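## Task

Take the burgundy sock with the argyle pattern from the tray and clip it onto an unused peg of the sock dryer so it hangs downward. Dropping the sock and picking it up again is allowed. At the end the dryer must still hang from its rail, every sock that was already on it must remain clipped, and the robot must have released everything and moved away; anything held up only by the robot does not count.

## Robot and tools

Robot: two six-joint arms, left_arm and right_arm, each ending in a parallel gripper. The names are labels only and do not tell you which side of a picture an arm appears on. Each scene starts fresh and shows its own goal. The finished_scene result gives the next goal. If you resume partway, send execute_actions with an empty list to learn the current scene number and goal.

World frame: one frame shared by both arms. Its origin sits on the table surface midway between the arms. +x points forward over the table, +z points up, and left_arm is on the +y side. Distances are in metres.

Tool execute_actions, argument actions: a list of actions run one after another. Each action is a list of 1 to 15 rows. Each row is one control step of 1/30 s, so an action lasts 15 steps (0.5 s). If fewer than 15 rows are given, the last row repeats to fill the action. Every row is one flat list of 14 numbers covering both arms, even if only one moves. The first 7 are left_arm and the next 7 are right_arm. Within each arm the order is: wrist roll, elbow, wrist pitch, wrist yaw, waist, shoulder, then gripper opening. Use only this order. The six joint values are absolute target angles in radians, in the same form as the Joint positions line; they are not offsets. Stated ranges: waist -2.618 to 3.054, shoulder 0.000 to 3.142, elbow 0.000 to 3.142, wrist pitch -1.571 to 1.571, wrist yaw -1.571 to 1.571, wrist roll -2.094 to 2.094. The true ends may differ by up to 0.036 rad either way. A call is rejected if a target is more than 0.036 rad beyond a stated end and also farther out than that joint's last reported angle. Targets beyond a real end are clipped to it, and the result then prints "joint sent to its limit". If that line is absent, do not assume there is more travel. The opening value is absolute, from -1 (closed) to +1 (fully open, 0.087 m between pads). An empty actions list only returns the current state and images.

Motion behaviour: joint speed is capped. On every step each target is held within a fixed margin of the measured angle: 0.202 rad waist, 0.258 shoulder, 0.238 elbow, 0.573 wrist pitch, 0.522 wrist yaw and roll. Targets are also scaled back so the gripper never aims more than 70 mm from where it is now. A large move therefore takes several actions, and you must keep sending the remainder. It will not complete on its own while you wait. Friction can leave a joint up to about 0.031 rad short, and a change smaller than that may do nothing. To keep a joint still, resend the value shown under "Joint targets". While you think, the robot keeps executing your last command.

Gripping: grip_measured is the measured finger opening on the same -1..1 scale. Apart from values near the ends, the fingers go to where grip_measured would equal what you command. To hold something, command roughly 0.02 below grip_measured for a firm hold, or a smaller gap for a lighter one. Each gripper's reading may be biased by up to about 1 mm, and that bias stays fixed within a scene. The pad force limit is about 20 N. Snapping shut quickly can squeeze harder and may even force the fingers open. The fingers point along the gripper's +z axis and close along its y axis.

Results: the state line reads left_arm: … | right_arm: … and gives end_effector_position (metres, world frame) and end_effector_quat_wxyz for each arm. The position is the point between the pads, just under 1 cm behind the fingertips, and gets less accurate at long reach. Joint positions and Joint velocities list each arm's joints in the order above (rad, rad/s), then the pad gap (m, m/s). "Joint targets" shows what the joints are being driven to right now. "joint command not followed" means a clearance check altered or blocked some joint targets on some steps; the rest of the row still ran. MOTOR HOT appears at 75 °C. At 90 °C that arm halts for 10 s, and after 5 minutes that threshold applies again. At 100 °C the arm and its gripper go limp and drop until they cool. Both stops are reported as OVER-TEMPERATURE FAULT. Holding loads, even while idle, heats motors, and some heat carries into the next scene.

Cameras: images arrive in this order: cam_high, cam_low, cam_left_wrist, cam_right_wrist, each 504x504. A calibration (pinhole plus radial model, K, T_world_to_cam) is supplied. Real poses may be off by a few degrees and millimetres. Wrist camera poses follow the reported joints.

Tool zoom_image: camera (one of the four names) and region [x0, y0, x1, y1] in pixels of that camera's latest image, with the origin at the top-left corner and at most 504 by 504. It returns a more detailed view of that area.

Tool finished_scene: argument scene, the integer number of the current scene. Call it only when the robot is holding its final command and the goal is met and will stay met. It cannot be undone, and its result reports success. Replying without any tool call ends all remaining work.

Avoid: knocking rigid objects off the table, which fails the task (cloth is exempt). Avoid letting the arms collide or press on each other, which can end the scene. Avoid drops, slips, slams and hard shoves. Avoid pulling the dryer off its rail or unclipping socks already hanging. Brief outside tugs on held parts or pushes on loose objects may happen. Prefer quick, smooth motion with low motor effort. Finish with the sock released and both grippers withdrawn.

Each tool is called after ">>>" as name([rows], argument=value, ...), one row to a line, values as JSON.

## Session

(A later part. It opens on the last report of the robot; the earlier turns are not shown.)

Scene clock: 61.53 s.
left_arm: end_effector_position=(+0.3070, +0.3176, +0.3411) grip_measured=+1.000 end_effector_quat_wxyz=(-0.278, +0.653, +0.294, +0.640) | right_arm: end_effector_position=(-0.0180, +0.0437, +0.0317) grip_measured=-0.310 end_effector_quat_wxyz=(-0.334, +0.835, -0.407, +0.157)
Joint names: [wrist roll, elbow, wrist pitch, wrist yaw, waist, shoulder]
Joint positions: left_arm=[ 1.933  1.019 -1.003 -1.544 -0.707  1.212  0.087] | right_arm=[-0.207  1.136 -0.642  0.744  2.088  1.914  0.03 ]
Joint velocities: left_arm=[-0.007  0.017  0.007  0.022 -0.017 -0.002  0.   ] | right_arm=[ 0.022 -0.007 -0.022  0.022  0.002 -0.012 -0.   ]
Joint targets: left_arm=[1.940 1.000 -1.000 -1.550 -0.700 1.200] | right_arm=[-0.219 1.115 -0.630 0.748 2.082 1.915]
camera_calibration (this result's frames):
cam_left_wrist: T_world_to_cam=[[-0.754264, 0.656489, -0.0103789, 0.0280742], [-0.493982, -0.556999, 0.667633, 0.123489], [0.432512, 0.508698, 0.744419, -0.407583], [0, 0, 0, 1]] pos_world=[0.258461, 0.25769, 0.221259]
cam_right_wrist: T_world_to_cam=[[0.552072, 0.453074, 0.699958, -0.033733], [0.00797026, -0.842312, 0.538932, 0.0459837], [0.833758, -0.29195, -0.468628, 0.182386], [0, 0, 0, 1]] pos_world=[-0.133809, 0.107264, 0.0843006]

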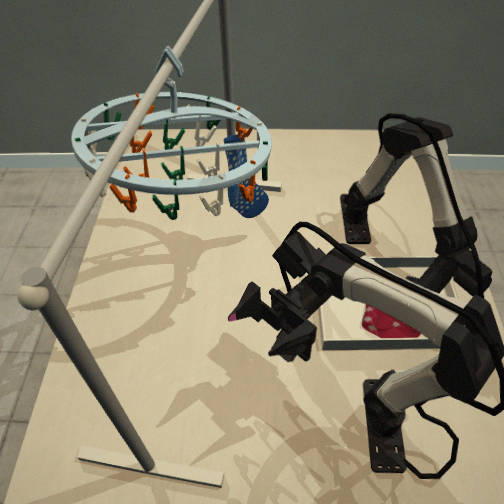

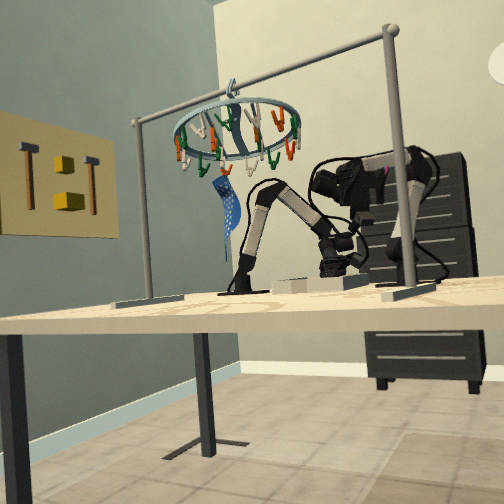

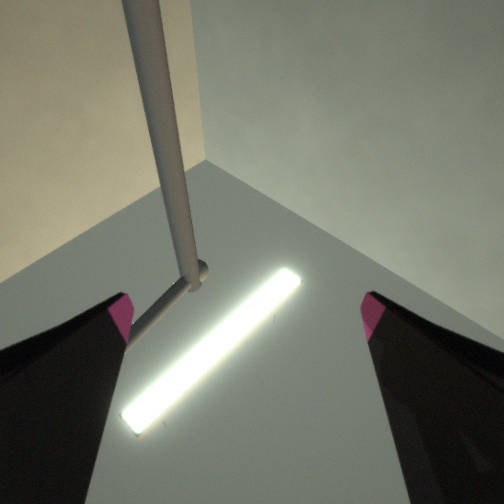

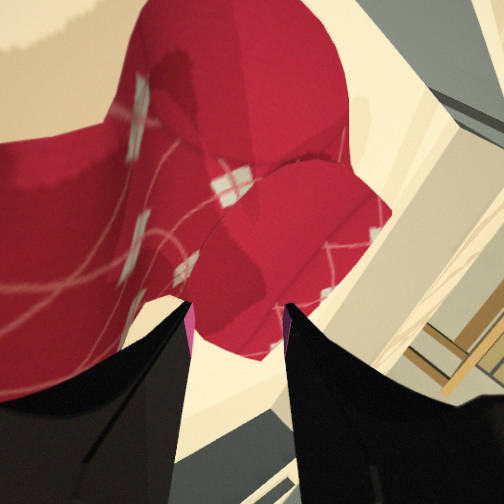

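>>> execute_actions([
  [[1.94,1.0,-1.0,-1.55,-0.7,1.2,1,-0.215,1.112,-0.627,0.744,2.078,1.92,-0.31],[1.94,1.0,-1.0,-1.55,-0.7,1.2,1,-0.215,1.11,-0.624,0.744,2.074,1.925,-0.31],[1.94,1.0,-1.0,-1.55,-0.7,1.2,1,-0.215,1.108,-0.621,0.744,2.07,1.93,-0.31],[1.94,1.0,-1.0,-1.55,-0.7,1.2,1,-0.215,1.106,-0.618,0.744,2.068,1.933,-0.31],[1.94,1.0,-1.0,-1.55,-0.7,1.2,1,-0.215,1.104,-0.615,0.744,2.068,1.936,-0.31],[1.94,1.0,-1.0,-1.55,-0.7,1.2,1,-0.215,1.102,-0.612,0.744,2.068,1.939,-0.31],[1.94,1.0,-1.0,-1.55,-0.7,1.2,1,-0.215,1.1,-0.609,0.744,2.068,1.942,-0.31],[1.94,1.0,-1.0,-1.55,-0.7,1.2,1,-0.215,1.098,-0.606,0.744,2.068,1.945,-0.31],[1.94,1.0,-1.0,-1.55,-0.7,1.2,1,-0.215,1.097,-0.604,0.744,2.068,1.948,-0.31]],
])

>>> zoom_image(camera="cam_right_wrist", region=[120, 200, 360, 420])

Scene clock: 63.83 s.
left_arm: end_effector_position=(+0.3070, +0.3176, +0.3411) grip_measured=+1.000 end_effector_quat_wxyz=(-0.278, +0.653, +0.294, +0.640) | right_arm: end_effector_position=(-0.0140, +0.0473, +0.0301) grip_measured=-0.310 end_effector_quat_wxyz=(-0.339, +0.830, -0.414, +0.158)
Joint names: [wrist roll, elbow, wrist pitch, wrist yaw, waist, shoulder]
Joint positions: left_arm=[ 1.933  1.019 -1.003 -1.544 -0.707  1.212  0.087] | right_arm=[-0.207  1.136 -0.624  0.753  2.075  1.922  0.03 ]
Joint velocities: left_arm=[ 0.037  0.012 -0.081 -0.007 -0.012 -0.007  0.   ] | right_arm=[ 0.007 -0.002  0.022  0.037 -0.032 -0.002  0.   ]
Joint targets: left_arm=[1.940 1.000 -1.000 -1.550 -0.700 1.200] | right_arm=[-0.215 1.097 -0.604 0.744 2.068 1.948]
camera_calibration (this result's frames):
cam_left_wrist: T_world_to_cam=[[-0.754264, 0.656489, -0.0103789, 0.0280742], [-0.493982, -0.556999, 0.667633, 0.123489], [0.432512, 0.508698, 0.744419, -0.407583], [0, 0, 0, 1]] pos_world=[0.258461, 0.25769, 0.221259]
cam_right_wrist: T_world_to_cam=[[0.556047, 0.436663, 0.707204, -0.0358382], [-0.00531656, -0.848987, 0.528387, 0.0502397], [0.831134, -0.297568, -0.469755, 0.179657], [0, 0, 0, 1]] pos_world=[-0.129124, 0.111762, 0.0831937]

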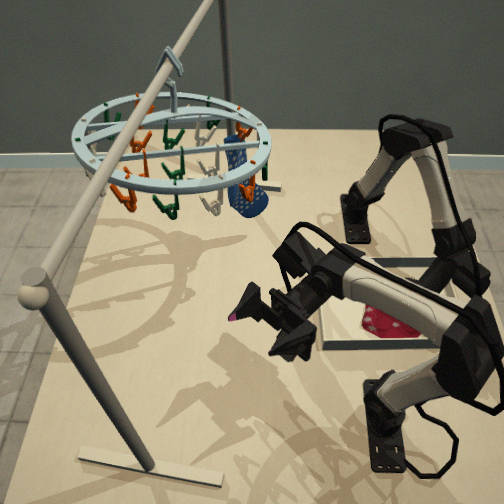

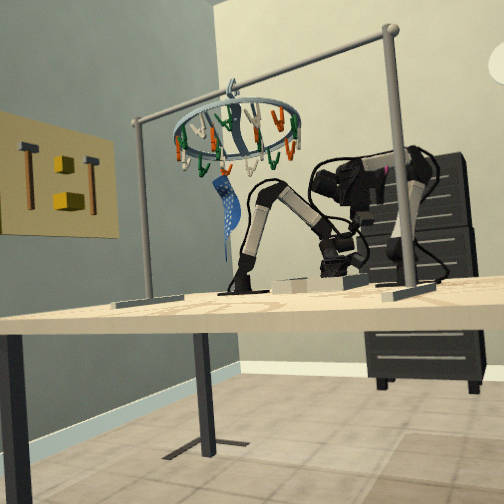

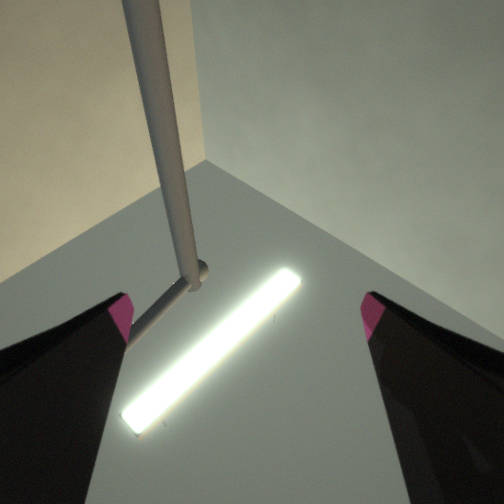

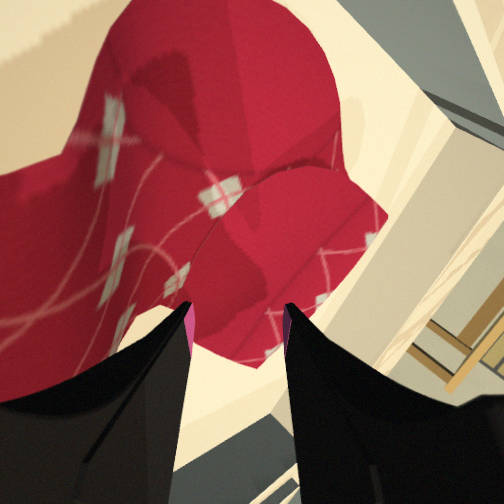

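Region (120, 200, 360, 420) of cam_right_wrist's 504x504 image, scaled by 2.100, with more detail than that image has; it fills the top 462 rows of this view, and the rest is white.

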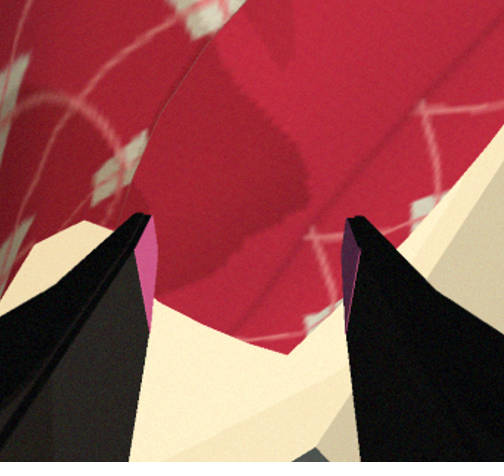

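>>> execute_actions([
  [[1.94,1.0,-1.0,-1.55,-0.7,1.2,1,-0.215,1.13,-0.63,0.74,2.075,1.92,-0.31],[1.94,1.0,-1.0,-1.55,-0.7,1.2,1,-0.215,1.13,-0.64,0.738,2.075,1.91,-0.31],[1.94,1.0,-1.0,-1.55,-0.7,1.2,1,-0.215,1.13,-0.65,0.736,2.08,1.9,-0.31],[1.94,1.0,-1.0,-1.55,-0.7,1.2,1,-0.215,1.13,-0.655,0.735,2.085,1.895,-0.31],[1.94,1.0,-1.0,-1.55,-0.7,1.2,1,-0.215,1.13,-0.66,0.735,2.09,1.895,-0.31],[1.94,1.0,-1.0,-1.55,-0.7,1.2,1,-0.215,1.13,-0.665,0.735,2.095,1.895,-0.31],[1.94,1.0,-1.0,-1.55,-0.7,1.2,1,-0.215,1.13,-0.668,0.735,2.1,1.895,-0.31],[1.94,1.0,-1.0,-1.55,-0.7,1.2,1,-0.215,1.13,-0.668,0.735,2.105,1.895,-0.31],[1.94,1.0,-1.0,-1.55,-0.7,1.2,1,-0.215,1.13,-0.668,0.735,2.11,1.895,-0.31],[1.94,1.0,-1.0,-1.55,-0.7,1.2,1,-0.215,1.13,-0.668,0.735,2.112,1.895,-0.31]],
  [[1.94,1.0,-1.0,-1.55,-0.7,1.2,1,-0.215,1.13,-0.66,0.735,2.108,1.905,-0.31],[1.94,1.0,-1.0,-1.55,-0.7,1.2,1,-0.215,1.13,-0.66,0.735,2.108,1.915,-0.31],[1.94,1.0,-1.0,-1.55,-0.7,1.2,1,-0.215,1.13,-0.66,0.735,2.108,1.925,-0.31],[1.94,1.0,-1.0,-1.55,-0.7,1.2,1,-0.215,1.13,-0.66,0.735,2.108,1.93,-0.31],[1.94,1.0,-1.0,-1.55,-0.7,1.2,1,-0.215,1.13,-0.66,0.735,2.108,1.935,-0.31],[1.94,1.0,-1.0,-1.55,-0.7,1.2,1,-0.215,1.13,-0.66,0.735,2.108,1.94,-0.31],[1.94,1.0,-1.0,-1.55,-0.7,1.2,1,-0.215,1.13,-0.66,0.735,2.108,1.944,-0.31],[1.94,1.0,-1.0,-1.55,-0.7,1.2,1,-0.215,1.13,-0.66,0.735,2.108,1.948,-0.31],[1.94,1.0,-1.0,-1.55,-0.7,1.2,1,-0.215,1.13,-0.66,0.735,2.108,1.952,-0.31],[1.94,1.0,-1.0,-1.55,-0.7,1.2,1,-0.215,1.13,-0.66,0.735,2.108,1.956,-0.31],[1.94,1.0,-1.0,-1.55,-0.7,1.2,1,-0.215,1.13,-0.66,0.735,2.108,1.96,-0.31]],
])

>>> zoom_image(camera="cam_right_wrist", region=[120, 200, 360, 420])

Scene clock: 70.23 s.
left_arm: end_effector_position=(+0.3070, +0.3176, +0.3411) grip_measured=+1.000 end_effector_quat_wxyz=(-0.278, +0.653, +0.294, +0.640) | right_arm: end_effector_position=(-0.0229, +0.0406, +0.0261) grip_measured=-0.310 end_effector_quat_wxyz=(-0.330, +0.841, -0.395, +0.165)
Joint names: [wrist roll, elbow, wrist pitch, wrist yaw, waist, shoulder]
Joint positions: left_arm=[ 1.933  1.019 -1.003 -1.544 -0.707  1.212  0.087] | right_arm=[-0.208  1.136 -0.646  0.748  2.108  1.934  0.03 ]
Joint velocities: left_arm=[-0.022  0.012 -0.022 -0.037  0.002 -0.007  0.   ] | right_arm=[-0.007  0.002 -0.066 -0.051  0.002  0.007 -0.   ]
Joint targets: left_arm=[1.940 1.000 -1.000 -1.550 -0.700 1.200] | right_arm=[-0.215 1.130 -0.660 0.735 2.108 1.960]
camera_calibration (this result's frames):
cam_left_wrist: T_world_to_cam=[[-0.754264, 0.656489, -0.0103789, 0.0280742], [-0.493982, -0.556999, 0.667633, 0.123489], [0.432512, 0.508698, 0.744419, -0.407583], [0, 0, 0, 1]] pos_world=[0.258461, 0.25769, 0.221259]
cam_right_wrist: T_world_to_cam=[[0.531632, 0.478649, 0.698758, -0.0271895], [0.0162882, -0.830629, 0.556588, 0.0456655], [0.846819, -0.284519, -0.449386, 0.182459], [0, 0, 0, 1]] pos_world=[-0.140798, 0.102858, 0.0755762]

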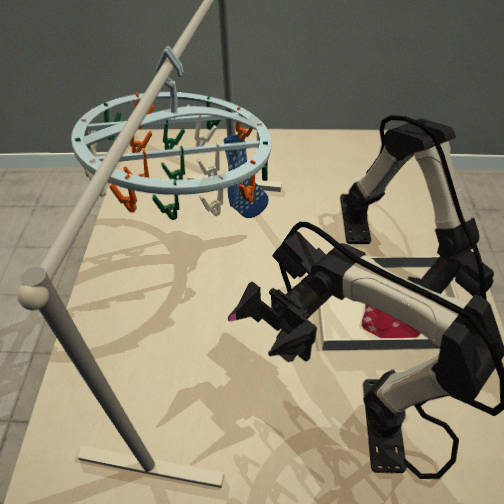

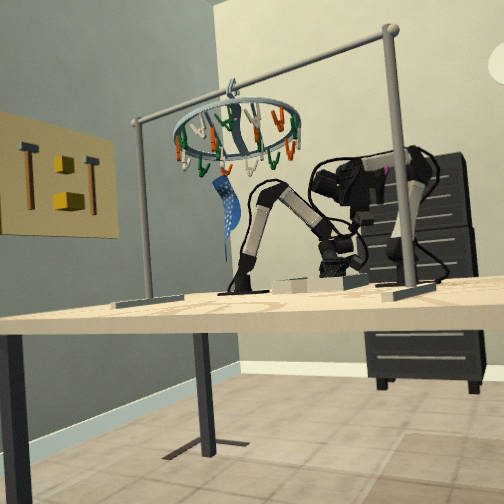

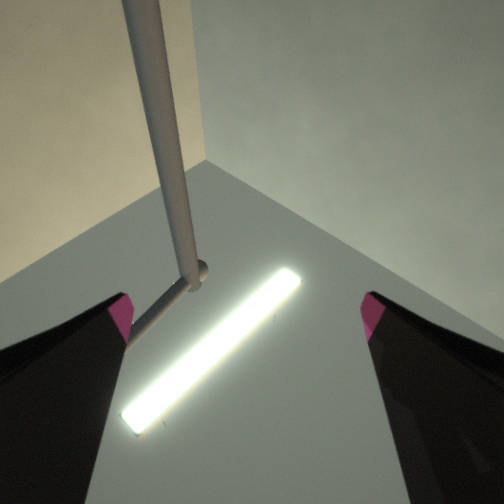

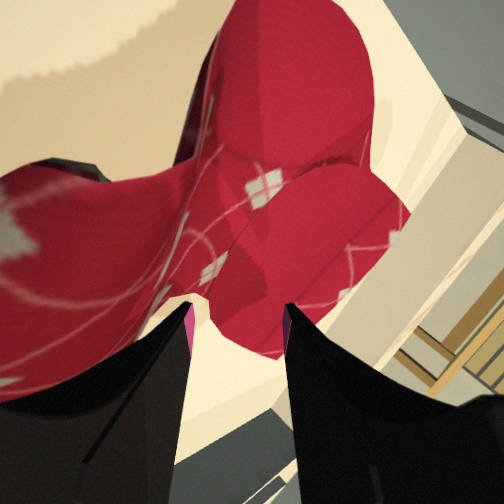

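Region (120, 200, 360, 420) of cam_right_wrist's 504x504 image, scaled by 2.100, with more detail than that image has; it fills the top 462 rows of this view, and the rest is white.

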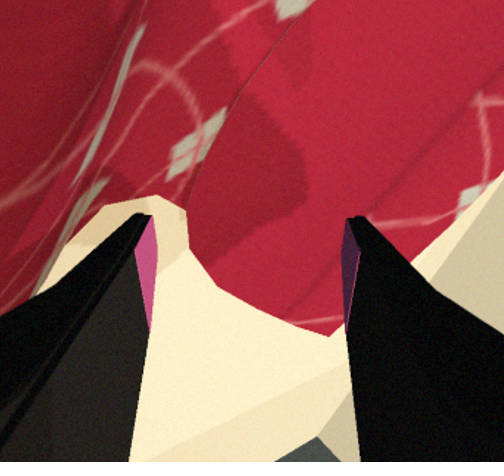

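>>> execute_actions([
  [[1.94,1.0,-1.0,-1.55,-0.7,1.2,1,-0.21,1.13,-0.64,0.742,2.102,1.945,-0.31],[1.94,1.0,-1.0,-1.55,-0.7,1.2,1,-0.21,1.13,-0.632,0.742,2.098,1.945,-0.31],[1.94,1.0,-1.0,-1.55,-0.7,1.2,1,-0.21,1.13,-0.628,0.742,2.094,1.945,-0.31],[1.94,1.0,-1.0,-1.55,-0.7,1.2,1,-0.21,1.13,-0.625,0.742,2.091,1.945,-0.31],[1.94,1.0,-1.0,-1.55,-0.7,1.2,1,-0.21,1.13,-0.622,0.742,2.088,1.945,-0.31],[1.94,1.0,-1.0,-1.55,-0.7,1.2,1,-0.21,1.13,-0.619,0.742,2.085,1.945,-0.31],[1.94,1.0,-1.0,-1.55,-0.7,1.2,1,-0.21,1.13,-0.616,0.742,2.082,1.945,-0.31],[1.94,1.0,-1.0,-1.55,-0.7,1.2,1,-0.21,1.13,-0.613,0.742,2.079,1.945,-0.31],[1.94,1.0,-1.0,-1.55,-0.7,1.2,1,-0.21,1.13,-0.61,0.742,2.076,1.945,-0.31],[1.94,1.0,-1.0,-1.55,-0.7,1.2,1,-0.21,1.13,-0.607,0.742,2.073,1.945,-0.31],[1.94,1.0,-1.0,-1.55,-0.7,1.2,1,-0.21,1.13,-0.604,0.742,2.07,1.945,-0.31],[1.94,1.0,-1.0,-1.55,-0.7,1.2,1,-0.21,1.13,-0.601,0.742,2.067,1.945,-0.31],[1.94,1.0,-1.0,-1.55,-0.7,1.2,1,-0.21,1.13,-0.598,0.742,2.064,1.945,-0.31],[1.94,1.0,-1.0,-1.55,-0.7,1.2,1,-0.21,1.13,-0.595,0.742,2.061,1.945,-0.31],[1.94,1.0,-1.0,-1.55,-0.7,1.2,1,-0.21,1.13,-0.592,0.742,2.058,1.945,-0.31]],
])

>>> zoom_image(camera="cam_right_wrist", region=[120, 200, 360, 420])

Scene clock: 73.10 s.
left_arm: end_effector_position=(+0.3070, +0.3176, +0.3411) grip_measured=+1.000 end_effector_quat_wxyz=(-0.278, +0.653, +0.294, +0.640) | right_arm: end_effector_position=(-0.0152, +0.0453, +0.0262) grip_measured=-0.310 end_effector_quat_wxyz=(-0.334, +0.833, -0.409, +0.163)
Joint names: [wrist roll, elbow, wrist pitch, wrist yaw, waist, shoulder]
Joint positions: left_arm=[ 1.933  1.019 -1.003 -1.544 -0.707  1.212  0.087] | right_arm=[-0.208  1.136 -0.627  0.751  2.081  1.934  0.03 ]
Joint velocities: left_arm=[-0.051 -0.017 -0.037  0.037 -0.017 -0.012  0.   ] | right_arm=[-0.007  0.007  0.066 -0.066 -0.081 -0.002  0.   ]
Joint targets: left_arm=[1.940 1.000 -1.000 -1.550 -0.700 1.200] | right_arm=[-0.210 1.130 -0.592 0.742 2.058 1.945]
camera_calibration (this result's frames):
cam_left_wrist: T_world_to_cam=[[-0.754264, 0.656489, -0.0103789, 0.0280742], [-0.493982, -0.556999, 0.667633, 0.123489], [0.432512, 0.508698, 0.744419, -0.407583], [0, 0, 0, 1]] pos_world=[0.258461, 0.25769, 0.221259]
cam_right_wrist: T_world_to_cam=[[0.549417, 0.450928, 0.703424, -0.0322039], [-0.00322962, -0.840719, 0.541463, 0.0499837], [0.835542, -0.299761, -0.460449, 0.178201], [0, 0, 0, 1]] pos_world=[-0.13104, 0.109962, 0.0776412]

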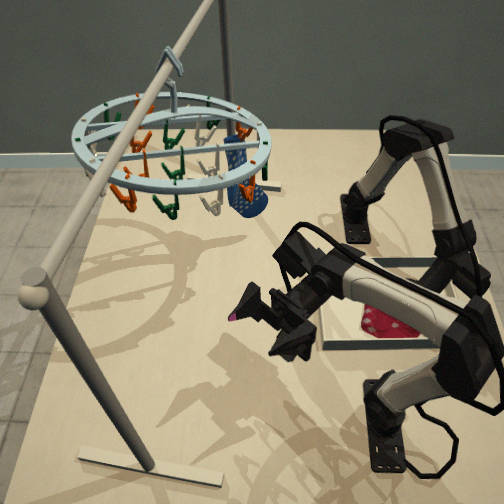

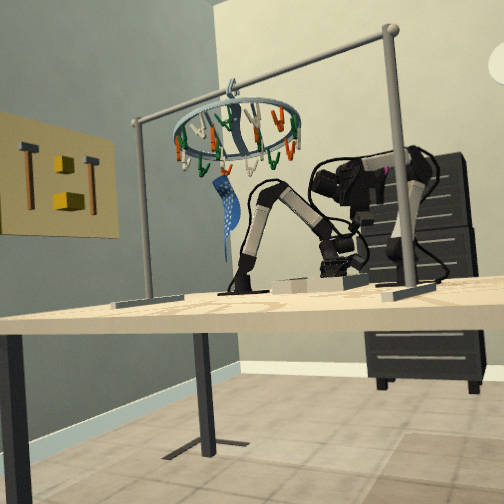

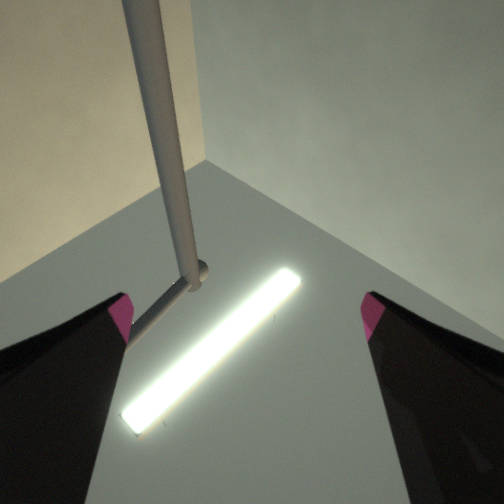

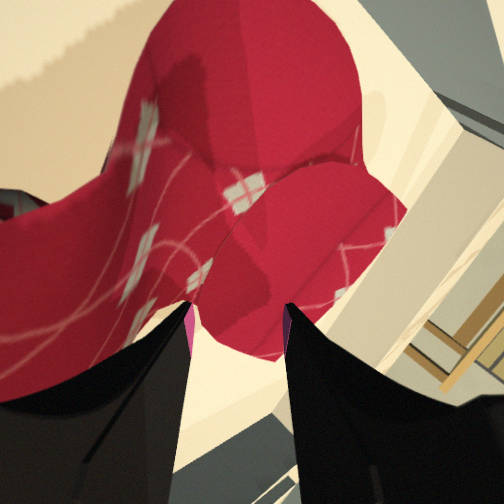

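Region (120, 200, 360, 420) of cam_right_wrist's 504x504 image, scaled by 2.100, with more detail than that image has; it fills the top 462 rows of this view, and the rest is white.

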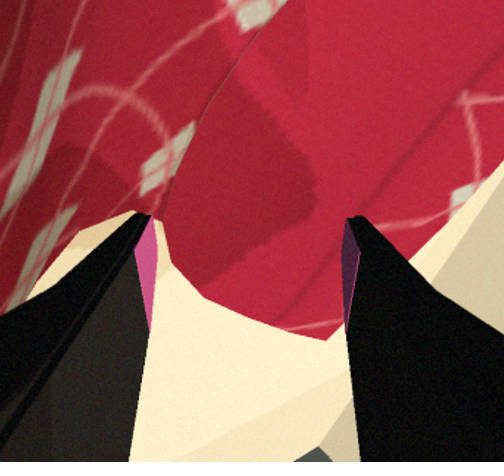

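>>> execute_actions([
  [[1.94,1.0,-1.0,-1.55,-0.7,1.2,1,-0.21,1.13,-0.589,0.742,2.055,1.945,-0.31],[1.94,1.0,-1.0,-1.55,-0.7,1.2,1,-0.21,1.13,-0.586,0.742,2.052,1.945,-0.31],[1.94,1.0,-1.0,-1.55,-0.7,1.2,1,-0.21,1.13,-0.583,0.742,2.049,1.945,-0.31],[1.94,1.0,-1.0,-1.55,-0.7,1.2,1,-0.21,1.13,-0.58,0.742,2.046,1.945,-0.31],[1.94,1.0,-1.0,-1.55,-0.7,1.2,1,-0.21,1.13,-0.577,0.742,2.043,1.945,-0.31],[1.94,1.0,-1.0,-1.55,-0.7,1.2,1,-0.21,1.13,-0.574,0.742,2.04,1.945,-0.31],[1.94,1.0,-1.0,-1.55,-0.7,1.2,1,-0.21,1.13,-0.571,0.742,2.037,1.945,-0.31],[1.94,1.0,-1.0,-1.55,-0.7,1.2,1,-0.21,1.13,-0.568,0.742,2.034,1.945,-0.31],[1.94,1.0,-1.0,-1.55,-0.7,1.2,1,-0.21,1.13,-0.565,0.742,2.031,1.945,-0.31],[1.94,1.0,-1.0,-1.55,-0.7,1.2,1,-0.21,1.13,-0.562,0.742,2.028,1.945,-0.31],[1.94,1.0,-1.0,-1.55,-0.7,1.2,1,-0.21,1.13,-0.56,0.742,2.026,1.945,-0.31]],
])

>>> zoom_image(camera="cam_right_wrist", region=[120, 200, 360, 420])

Scene clock: 75.80 s.
left_arm: end_effector_position=(+0.3070, +0.3176, +0.3411) grip_measured=+1.000 end_effector_quat_wxyz=(-0.278, +0.653, +0.294, +0.640) | right_arm: end_effector_position=(-0.0050, +0.0526, +0.0265) grip_measured=-0.310 end_effector_quat_wxyz=(-0.341, +0.821, -0.429, +0.158)
Joint names: [wrist roll, elbow, wrist pitch, wrist yaw, waist, shoulder]
Joint positions: left_arm=[ 1.933  1.019 -1.003 -1.544 -0.707  1.212  0.087] | right_arm=[-0.208  1.136 -0.595  0.755  2.043  1.934  0.03 ]
Joint velocities: left_arm=[ 0.081 -0.007 -0.007  0.007  0.022  0.012  0.   ] | right_arm=[-0.037 -0.002  0.022  0.081 -0.032 -0.022 -0.001]
Joint targets: left_arm=[1.940 1.000 -1.000 -1.550 -0.700 1.200] | right_arm=[-0.210 1.130 -0.560 0.742 2.026 1.945]
camera_calibration (this result's frames):
cam_left_wrist: T_world_to_cam=[[-0.754264, 0.656489, -0.0103789, 0.0280742], [-0.493982, -0.556999, 0.667633, 0.123489], [0.432512, 0.508698, 0.744419, -0.407583], [0, 0, 0, 1]] pos_world=[0.258461, 0.25769, 0.221259]
cam_right_wrist: T_world_to_cam=[[0.573618, 0.408022, 0.710268, -0.0391319], [-0.0297189, -0.85617, 0.515839, 0.057342], [0.818584, -0.317003, -0.478989, 0.173253], [0, 0, 0, 1]] pos_world=[-0.117671, 0.119983, 0.081201]

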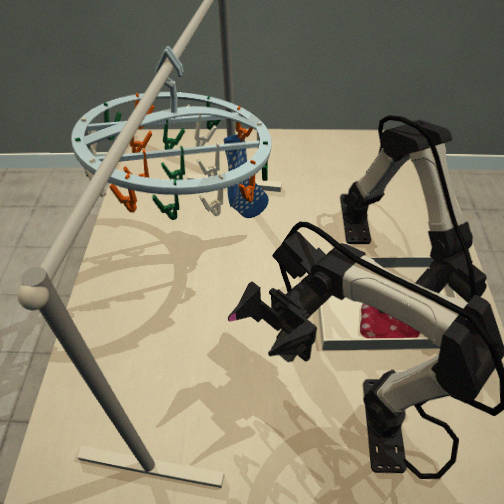

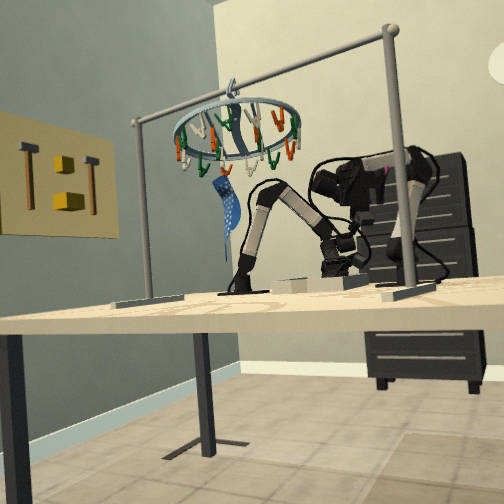

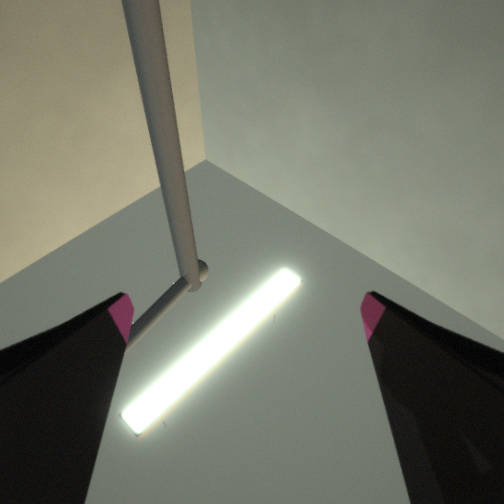

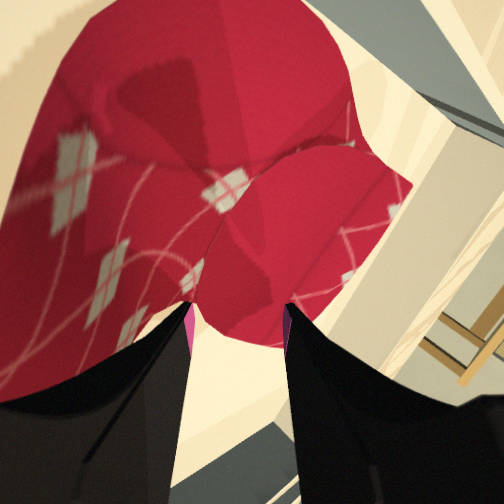

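Region (120, 200, 360, 420) of cam_right_wrist's 504x504 image, scaled by 2.100, with more detail than that image has; it fills the top 462 rows of this view, and the rest is white.

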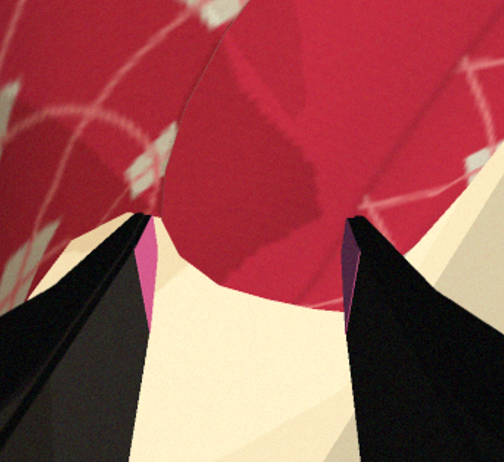

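>>> execute_actions(actions=[])

Scene clock: 79.27 s.
left_arm: end_effector_position=(+0.3070, +0.3176, +0.3411) grip_measured=+1.000 end_effector_quat_wxyz=(-0.278, +0.653, +0.294, +0.640) | right_arm: end_effector_position=(-0.0049, +0.0526, +0.0266) grip_measured=-0.310 end_effector_quat_wxyz=(-0.341, +0.821, -0.429, +0.158)
Joint names: [wrist roll, elbow, wrist pitch, wrist yaw, waist, shoulder]
Joint positions: left_arm=[ 1.933  1.019 -1.003 -1.544 -0.707  1.212  0.087] | right_arm=[-0.208  1.136 -0.595  0.756  2.043  1.934  0.03 ]
Joint velocities: left_arm=[-0.095  0.007 -0.081 -0.066  0.012 -0.007  0.   ] | right_arm=[ 0.007 -0.007 -0.037 -0.007  0.002  0.002  0.   ]
Joint targets: left_arm=[1.940 1.000 -1.000 -1.550 -0.700 1.200] | right_arm=[-0.210 1.130 -0.560 0.742 2.026 1.945]
camera_calibration (this result's frames):
cam_left_wrist: T_world_to_cam=[[-0.754264, 0.656489, -0.0103789, 0.0280742], [-0.493982, -0.556999, 0.667633, 0.123489], [0.432512, 0.508698, 0.744419, -0.407583], [0, 0, 0, 1]] pos_world=[0.258461, 0.25769, 0.221259]
cam_right_wrist: T_world_to_cam=[[0.573407, 0.407863, 0.710529, -0.0391968], [-0.0299489, -0.856256, 0.515683, 0.057338], [0.818723, -0.316976, -0.478768, 0.173236], [0, 0, 0, 1]] pos_world=[-0.117639, 0.119995, 0.0812222]

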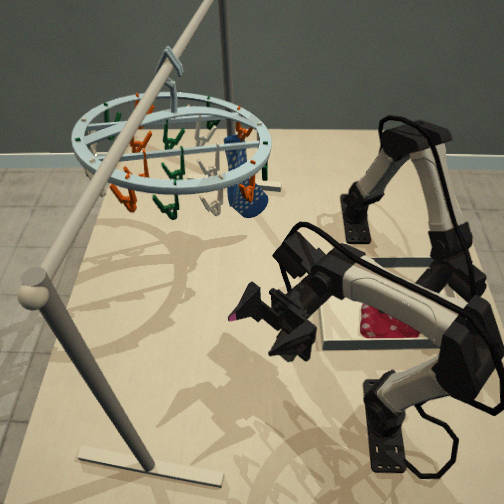

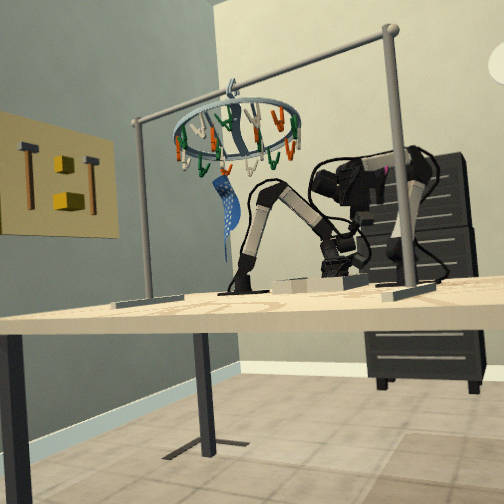

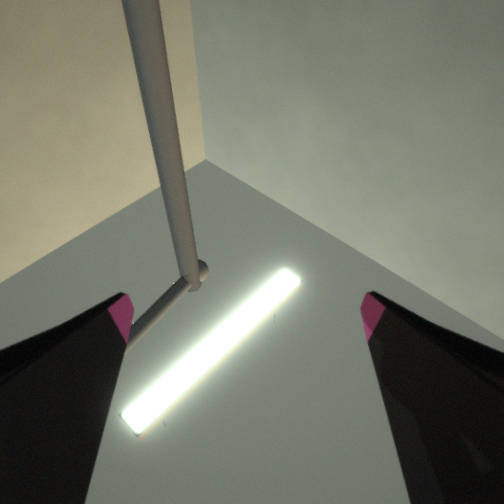

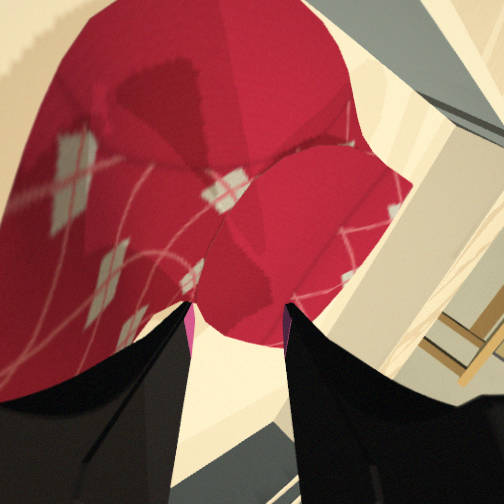

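>>> execute_actions([
  [[1.94,1.0,-1.0,-1.55,-0.7,1.2,1,-0.21,1.2,-0.65,0.6,2.03,1.75,-0.2]],
  [[1.94,1.0,-1.0,-1.55,-0.7,1.2,1,-0.1,1.32,-0.8,0.3,1.85,1.45,-0.2]],
  [[1.94,1.0,-1.0,-1.55,-0.7,1.2,1,0,1.40,-0.908,0,1.72,1.242,1]],
  [[1.94,1.0,-1.0,-1.55,-0.7,1.2,1,0,1.40,-0.908,0,1.72,1.242,1]],
])

Scene clock: 81.80 s.
left_arm: end_effector_position=(+0.3070, +0.3176, +0.3411) grip_measured=+1.000 end_effector_quat_wxyz=(-0.278, +0.653, +0.294, +0.640) | right_arm: end_effector_position=(-0.0173, +0.0299, +0.2707) grip_measured=+0.991 end_effector_quat_wxyz=(-0.278, +0.690, -0.591, -0.313)
Joint names: [wrist roll, elbow, wrist pitch, wrist yaw, waist, shoulder]
Joint positions: left_arm=[ 1.933  1.019 -1.003 -1.544 -0.707  1.212  0.087] | right_arm=[-0.012  1.406 -0.883  0.007  1.719  1.229  0.087]
Joint velocities: left_arm=[-0.051  0.007  0.022 -0.007 -0.012 -0.007  0.   ] | right_arm=[-0.007 -0.007  0.007  0.051  0.022  0.002  0.   ]
Joint targets: left_arm=[1.940 1.000 -1.000 -1.550 -0.700 1.200] | right_arm=[-0.000 1.400 -0.908 0.000 1.720 1.242]
camera_calibration (this result's frames):
cam_left_wrist: T_world_to_cam=[[-0.754264, 0.656489, -0.0103789, 0.0280742], [-0.493982, -0.556999, 0.667633, 0.123489], [0.432512, 0.508698, 0.744419, -0.407583], [0, 0, 0, 1]] pos_world=[0.258461, 0.25769, 0.221259]
cam_right_wrist: T_world_to_cam=[[0.98823, 0.147272, 0.0413702, -0.000151884], [0.148052, -0.988843, -0.0164524, 0.0627], [0.0384857, 0.0223837, -0.999008, 0.410257], [0, 0, 0, 1]] pos_world=[-0.0249218, 0.0528397, 0.410888]

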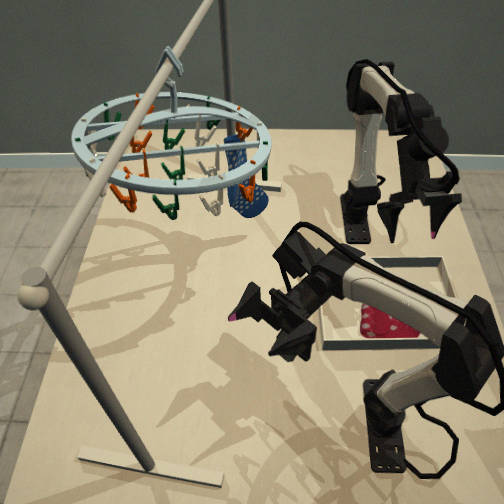

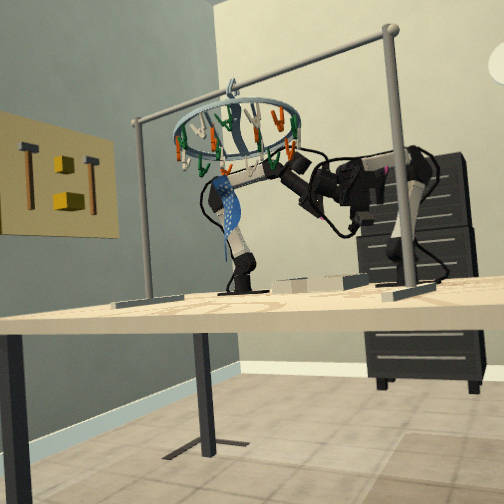

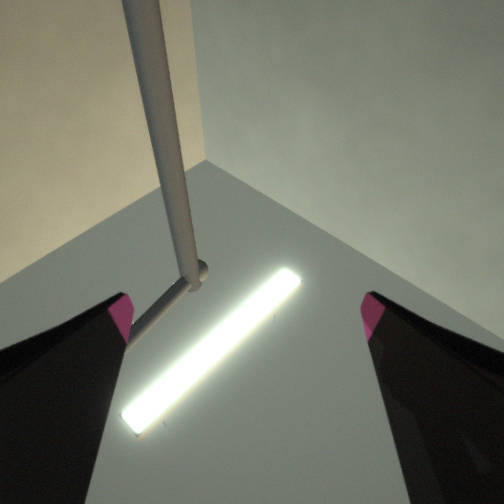

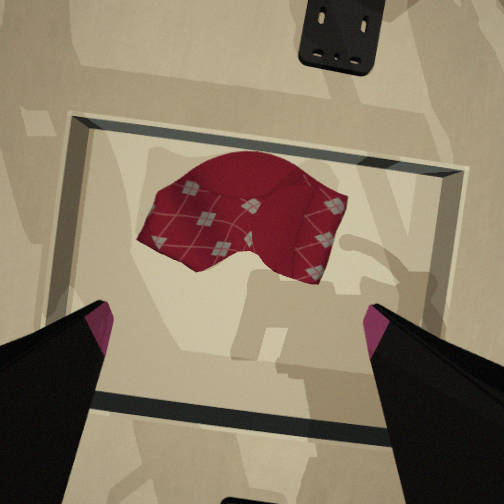

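>>> zoom_image(camera="cam_right_wrist", region=[120, 130, 370, 300])

Region (120, 130, 370, 300) of cam_right_wrist's 504x504 image, scaled by 2.016, with more detail than that image has; it fills the top 343 rows of this view, and the rest is white.

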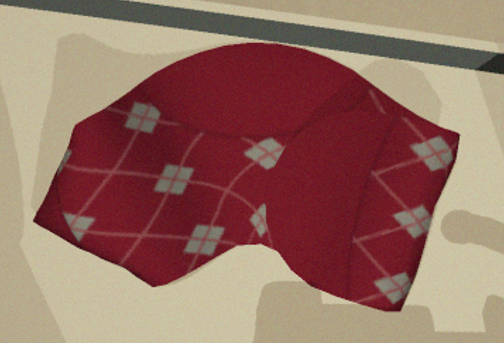

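>>> execute_actions([
  [[1.94,1.0,-1.0,-1.55,-0.7,1.2,1,0.5,1.41,-0.94,-0.04,1.65,1.55,0.3]],
  [[1.94,1.0,-1.0,-1.55,-0.7,1.2,1,1.0,1.42,-0.97,-0.08,1.59,1.82,-0.22]],
  [[1.94,1.0,-1.0,-1.55,-0.7,1.2,1,1.05,1.42,-0.985,-0.085,1.578,1.9,-0.22]],
  [[1.94,1.0,-1.0,-1.55,-0.7,1.2,1,1.05,1.42,-0.985,-0.085,1.578,1.9,-0.22]],
])

Scene clock: 95.50 s.
left_arm: end_effector_position=(+0.3070, +0.3176, +0.3411) grip_measured=+1.000 end_effector_quat_wxyz=(-0.278, +0.653, +0.294, +0.640) | right_arm: end_effector_position=(-0.0262, +0.0680, +0.0594) grip_measured=-0.220 end_effector_quat_wxyz=(-0.021, -0.272, +0.959, +0.074)
Joint names: [wrist roll, elbow, wrist pitch, wrist yaw, waist, shoulder]
Joint positions: left_arm=[ 1.933  1.019 -1.003 -1.544 -0.707  1.212  0.087] | right_arm=[ 1.038  1.422 -0.968 -0.078  1.587  1.893  0.034]
Joint velocities: left_arm=[-0.051 -0.017 -0.037  0.007 -0.012  0.002  0.   ] | right_arm=[ 0.022  0.002 -0.037  0.007  0.002  0.002  0.001]
Joint targets: left_arm=[1.940 1.000 -1.000 -1.550 -0.700 1.200] | right_arm=[1.050 1.420 -0.985 -0.085 1.578 1.900]
camera_calibration (this result's frames):
cam_left_wrist: T_world_to_cam=[[-0.754264, 0.656489, -0.0103789, 0.0280742], [-0.493982, -0.556999, 0.667633, 0.123489], [0.432512, 0.508698, 0.744419, -0.407583], [0, 0, 0, 1]] pos_world=[0.258461, 0.25769, 0.221259]
cam_right_wrist: T_world_to_cam=[[0.537324, -0.832639, -0.134146, 0.0769477], [-0.503563, -0.444335, 0.740939, -0.000858304], [-0.676541, -0.330573, -0.658038, 0.183599], [0, 0, 0, 1]] pos_world=[0.082434, 0.124381, 0.131773]

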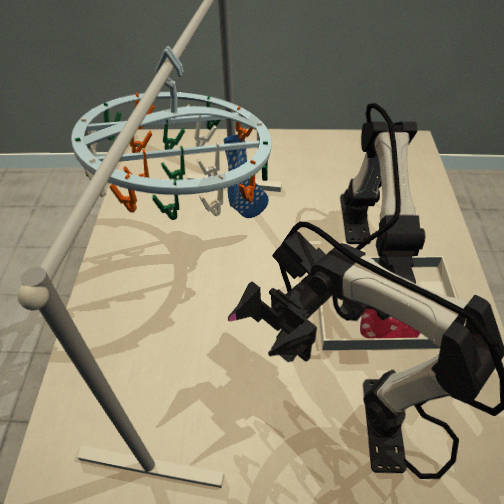

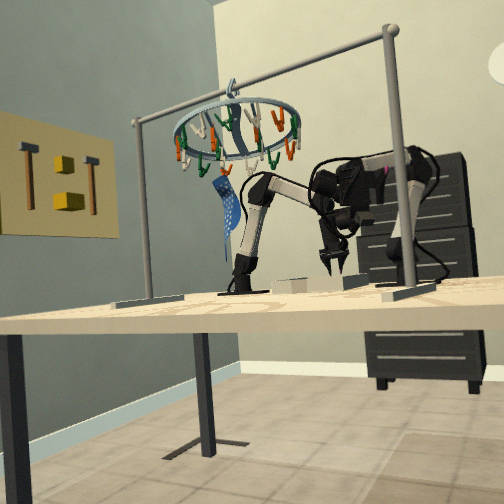

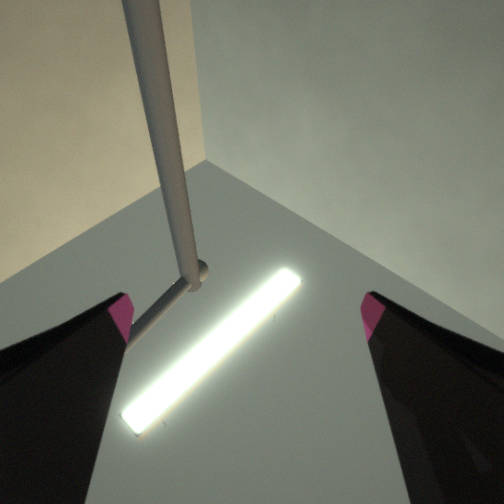

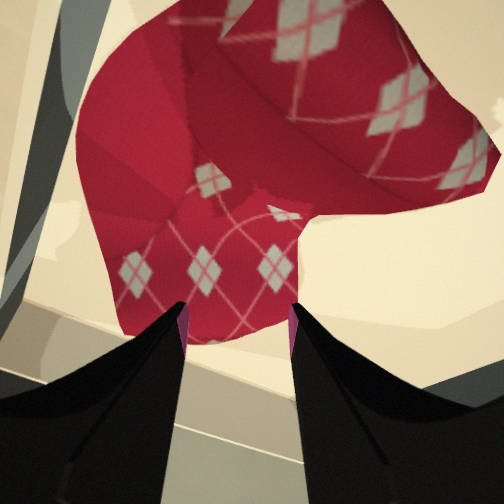

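>>> execute_actions([
  [[1.94,1.0,-1.0,-1.55,-0.7,1.2,1,1.05,1.32,-0.85,-0.085,1.578,1.94,-0.22]],
  [[1.94,1.0,-1.0,-1.55,-0.7,1.2,1,1.05,1.32,-0.85,-0.085,1.578,1.94,-0.22]],
])

Scene clock: 97.63 s.
left_arm: end_effector_position=(+0.3070, +0.3176, +0.3411) grip_measured=+1.000 end_effector_quat_wxyz=(-0.278, +0.653, +0.294, +0.640) | right_arm: end_effector_position=(-0.0262, +0.0644, +0.0257) grip_measured=-0.220 end_effector_quat_wxyz=(-0.023, -0.271, +0.960, +0.065)
Joint names: [wrist roll, elbow, wrist pitch, wrist yaw, waist, shoulder]
Joint positions: left_arm=[ 1.933  1.019 -1.003 -1.544 -0.707  1.212  0.087] | right_arm=[ 1.039  1.339 -0.863 -0.078  1.587  1.934  0.034]
Joint velocities: left_arm=[ 0.081  0.002  0.022 -0.037 -0.002 -0.002  0.   ] | right_arm=[ 0.022 -0.012 -0.066  0.081 -0.002  0.007  0.   ]
Joint targets: left_arm=[1.940 1.000 -1.000 -1.550 -0.700 1.200] | right_arm=[1.050 1.320 -0.850 -0.085 1.578 1.940]
camera_calibration (this result's frames):
cam_left_wrist: T_world_to_cam=[[-0.754264, 0.656489, -0.0103789, 0.0280742], [-0.493982, -0.556999, 0.667633, 0.123489], [0.432512, 0.508698, 0.744419, -0.407583], [0, 0, 0, 1]] pos_world=[0.258461, 0.25769, 0.221259]
cam_right_wrist: T_world_to_cam=[[0.536716, -0.835458, -0.118094, 0.0691989], [-0.504023, -0.429699, 0.749213, 0.0213868], [-0.676681, -0.342592, -0.651716, 0.160872], [0, 0, 0, 1]] pos_world=[0.0824982, 0.122116, 0.0969916]

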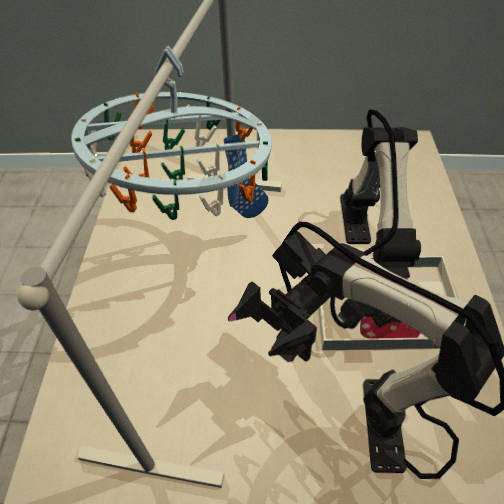

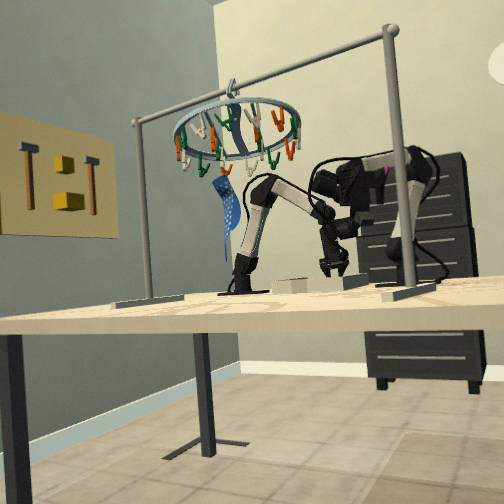

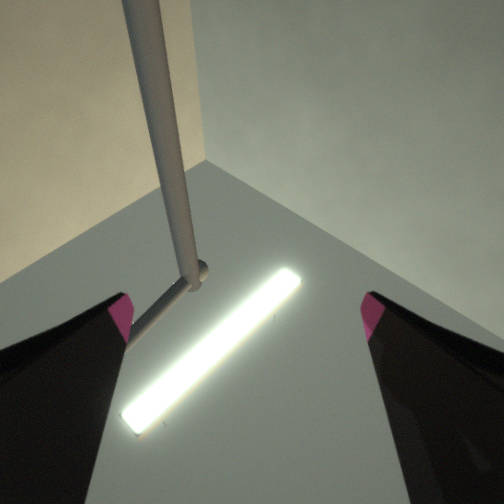

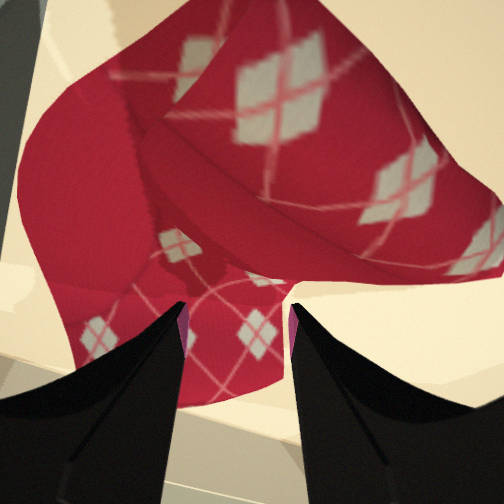

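>>> execute_actions([
  [[1.94,1.0,-1.0,-1.55,-0.7,1.2,1,1.07,1.30,-0.83,-0.085,1.619,1.915,-0.22]],
  [[1.94,1.0,-1.0,-1.55,-0.7,1.2,1,1.07,1.25,-0.773,-0.085,1.619,1.913,-0.22]],
  [[1.94,1.0,-1.0,-1.55,-0.7,1.2,1,1.07,1.25,-0.773,-0.085,1.619,1.913,-0.22]],
])

Scene clock: 101.07 s.
left_arm: end_effector_position=(+0.3070, +0.3176, +0.3411) grip_measured=+1.000 end_effector_quat_wxyz=(-0.278, +0.653, +0.294, +0.640) | right_arm: end_effector_position=(-0.0372, +0.0613, +0.0184) grip_measured=-0.220 end_effector_quat_wxyz=(-0.023, -0.275, +0.958, +0.077)
Joint names: [wrist roll, elbow, wrist pitch, wrist yaw, waist, shoulder]
Joint positions: left_arm=[ 1.933  1.019 -1.003 -1.544 -0.707  1.212  0.087] | right_arm=[ 1.059  1.278 -0.796 -0.081  1.615  1.914  0.034]
Joint velocities: left_arm=[-0.007 -0.012 -0.022  0.051 -0.032 -0.012  0.   ] | right_arm=[ 0.037 -0.017 -0.022 -0.037 -0.007 -0.017 -0.   ]
Joint targets: left_arm=[1.940 1.000 -1.000 -1.550 -0.700 1.200] | right_arm=[1.070 1.250 -0.773 -0.085 1.619 1.913]
camera_calibration (this result's frames):
cam_left_wrist: T_world_to_cam=[[-0.754264, 0.656489, -0.0103789, 0.0280742], [-0.493982, -0.556999, 0.667633, 0.123489], [0.432512, 0.508698, 0.744419, -0.407583], [0, 0, 0, 1]] pos_world=[0.258461, 0.25769, 0.221259]
cam_right_wrist: T_world_to_cam=[[0.543059, -0.827587, -0.142078, 0.0718274], [-0.495256, -0.452319, 0.741707, 0.02178], [-0.678092, -0.332426, -0.655504, 0.14705], [0, 0, 0, 1]] pos_world=[0.0714938, 0.118178, 0.0904427]

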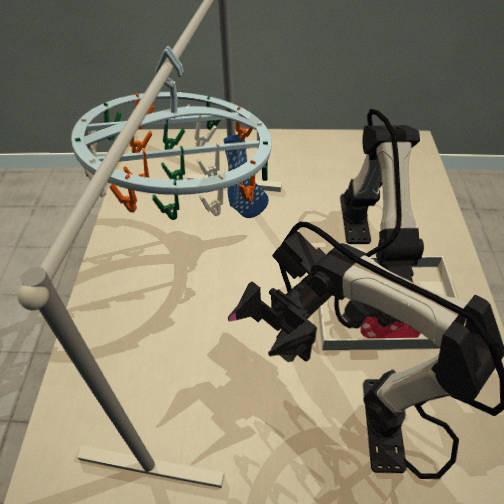

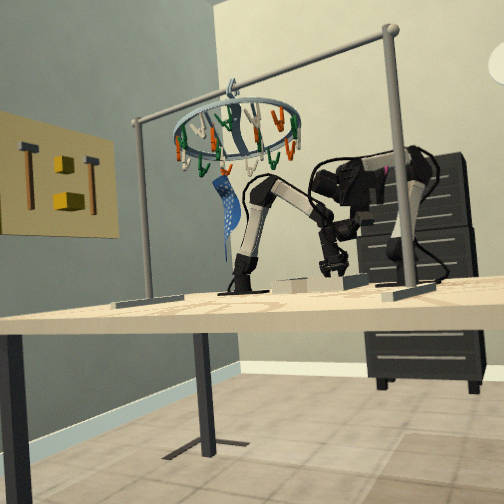

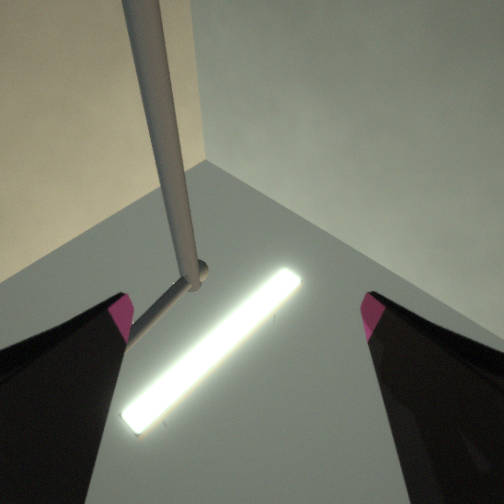

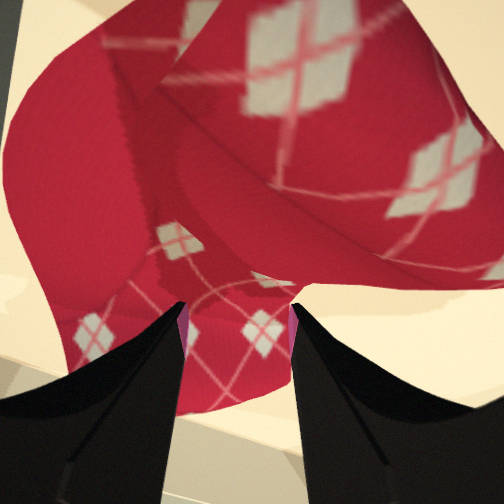

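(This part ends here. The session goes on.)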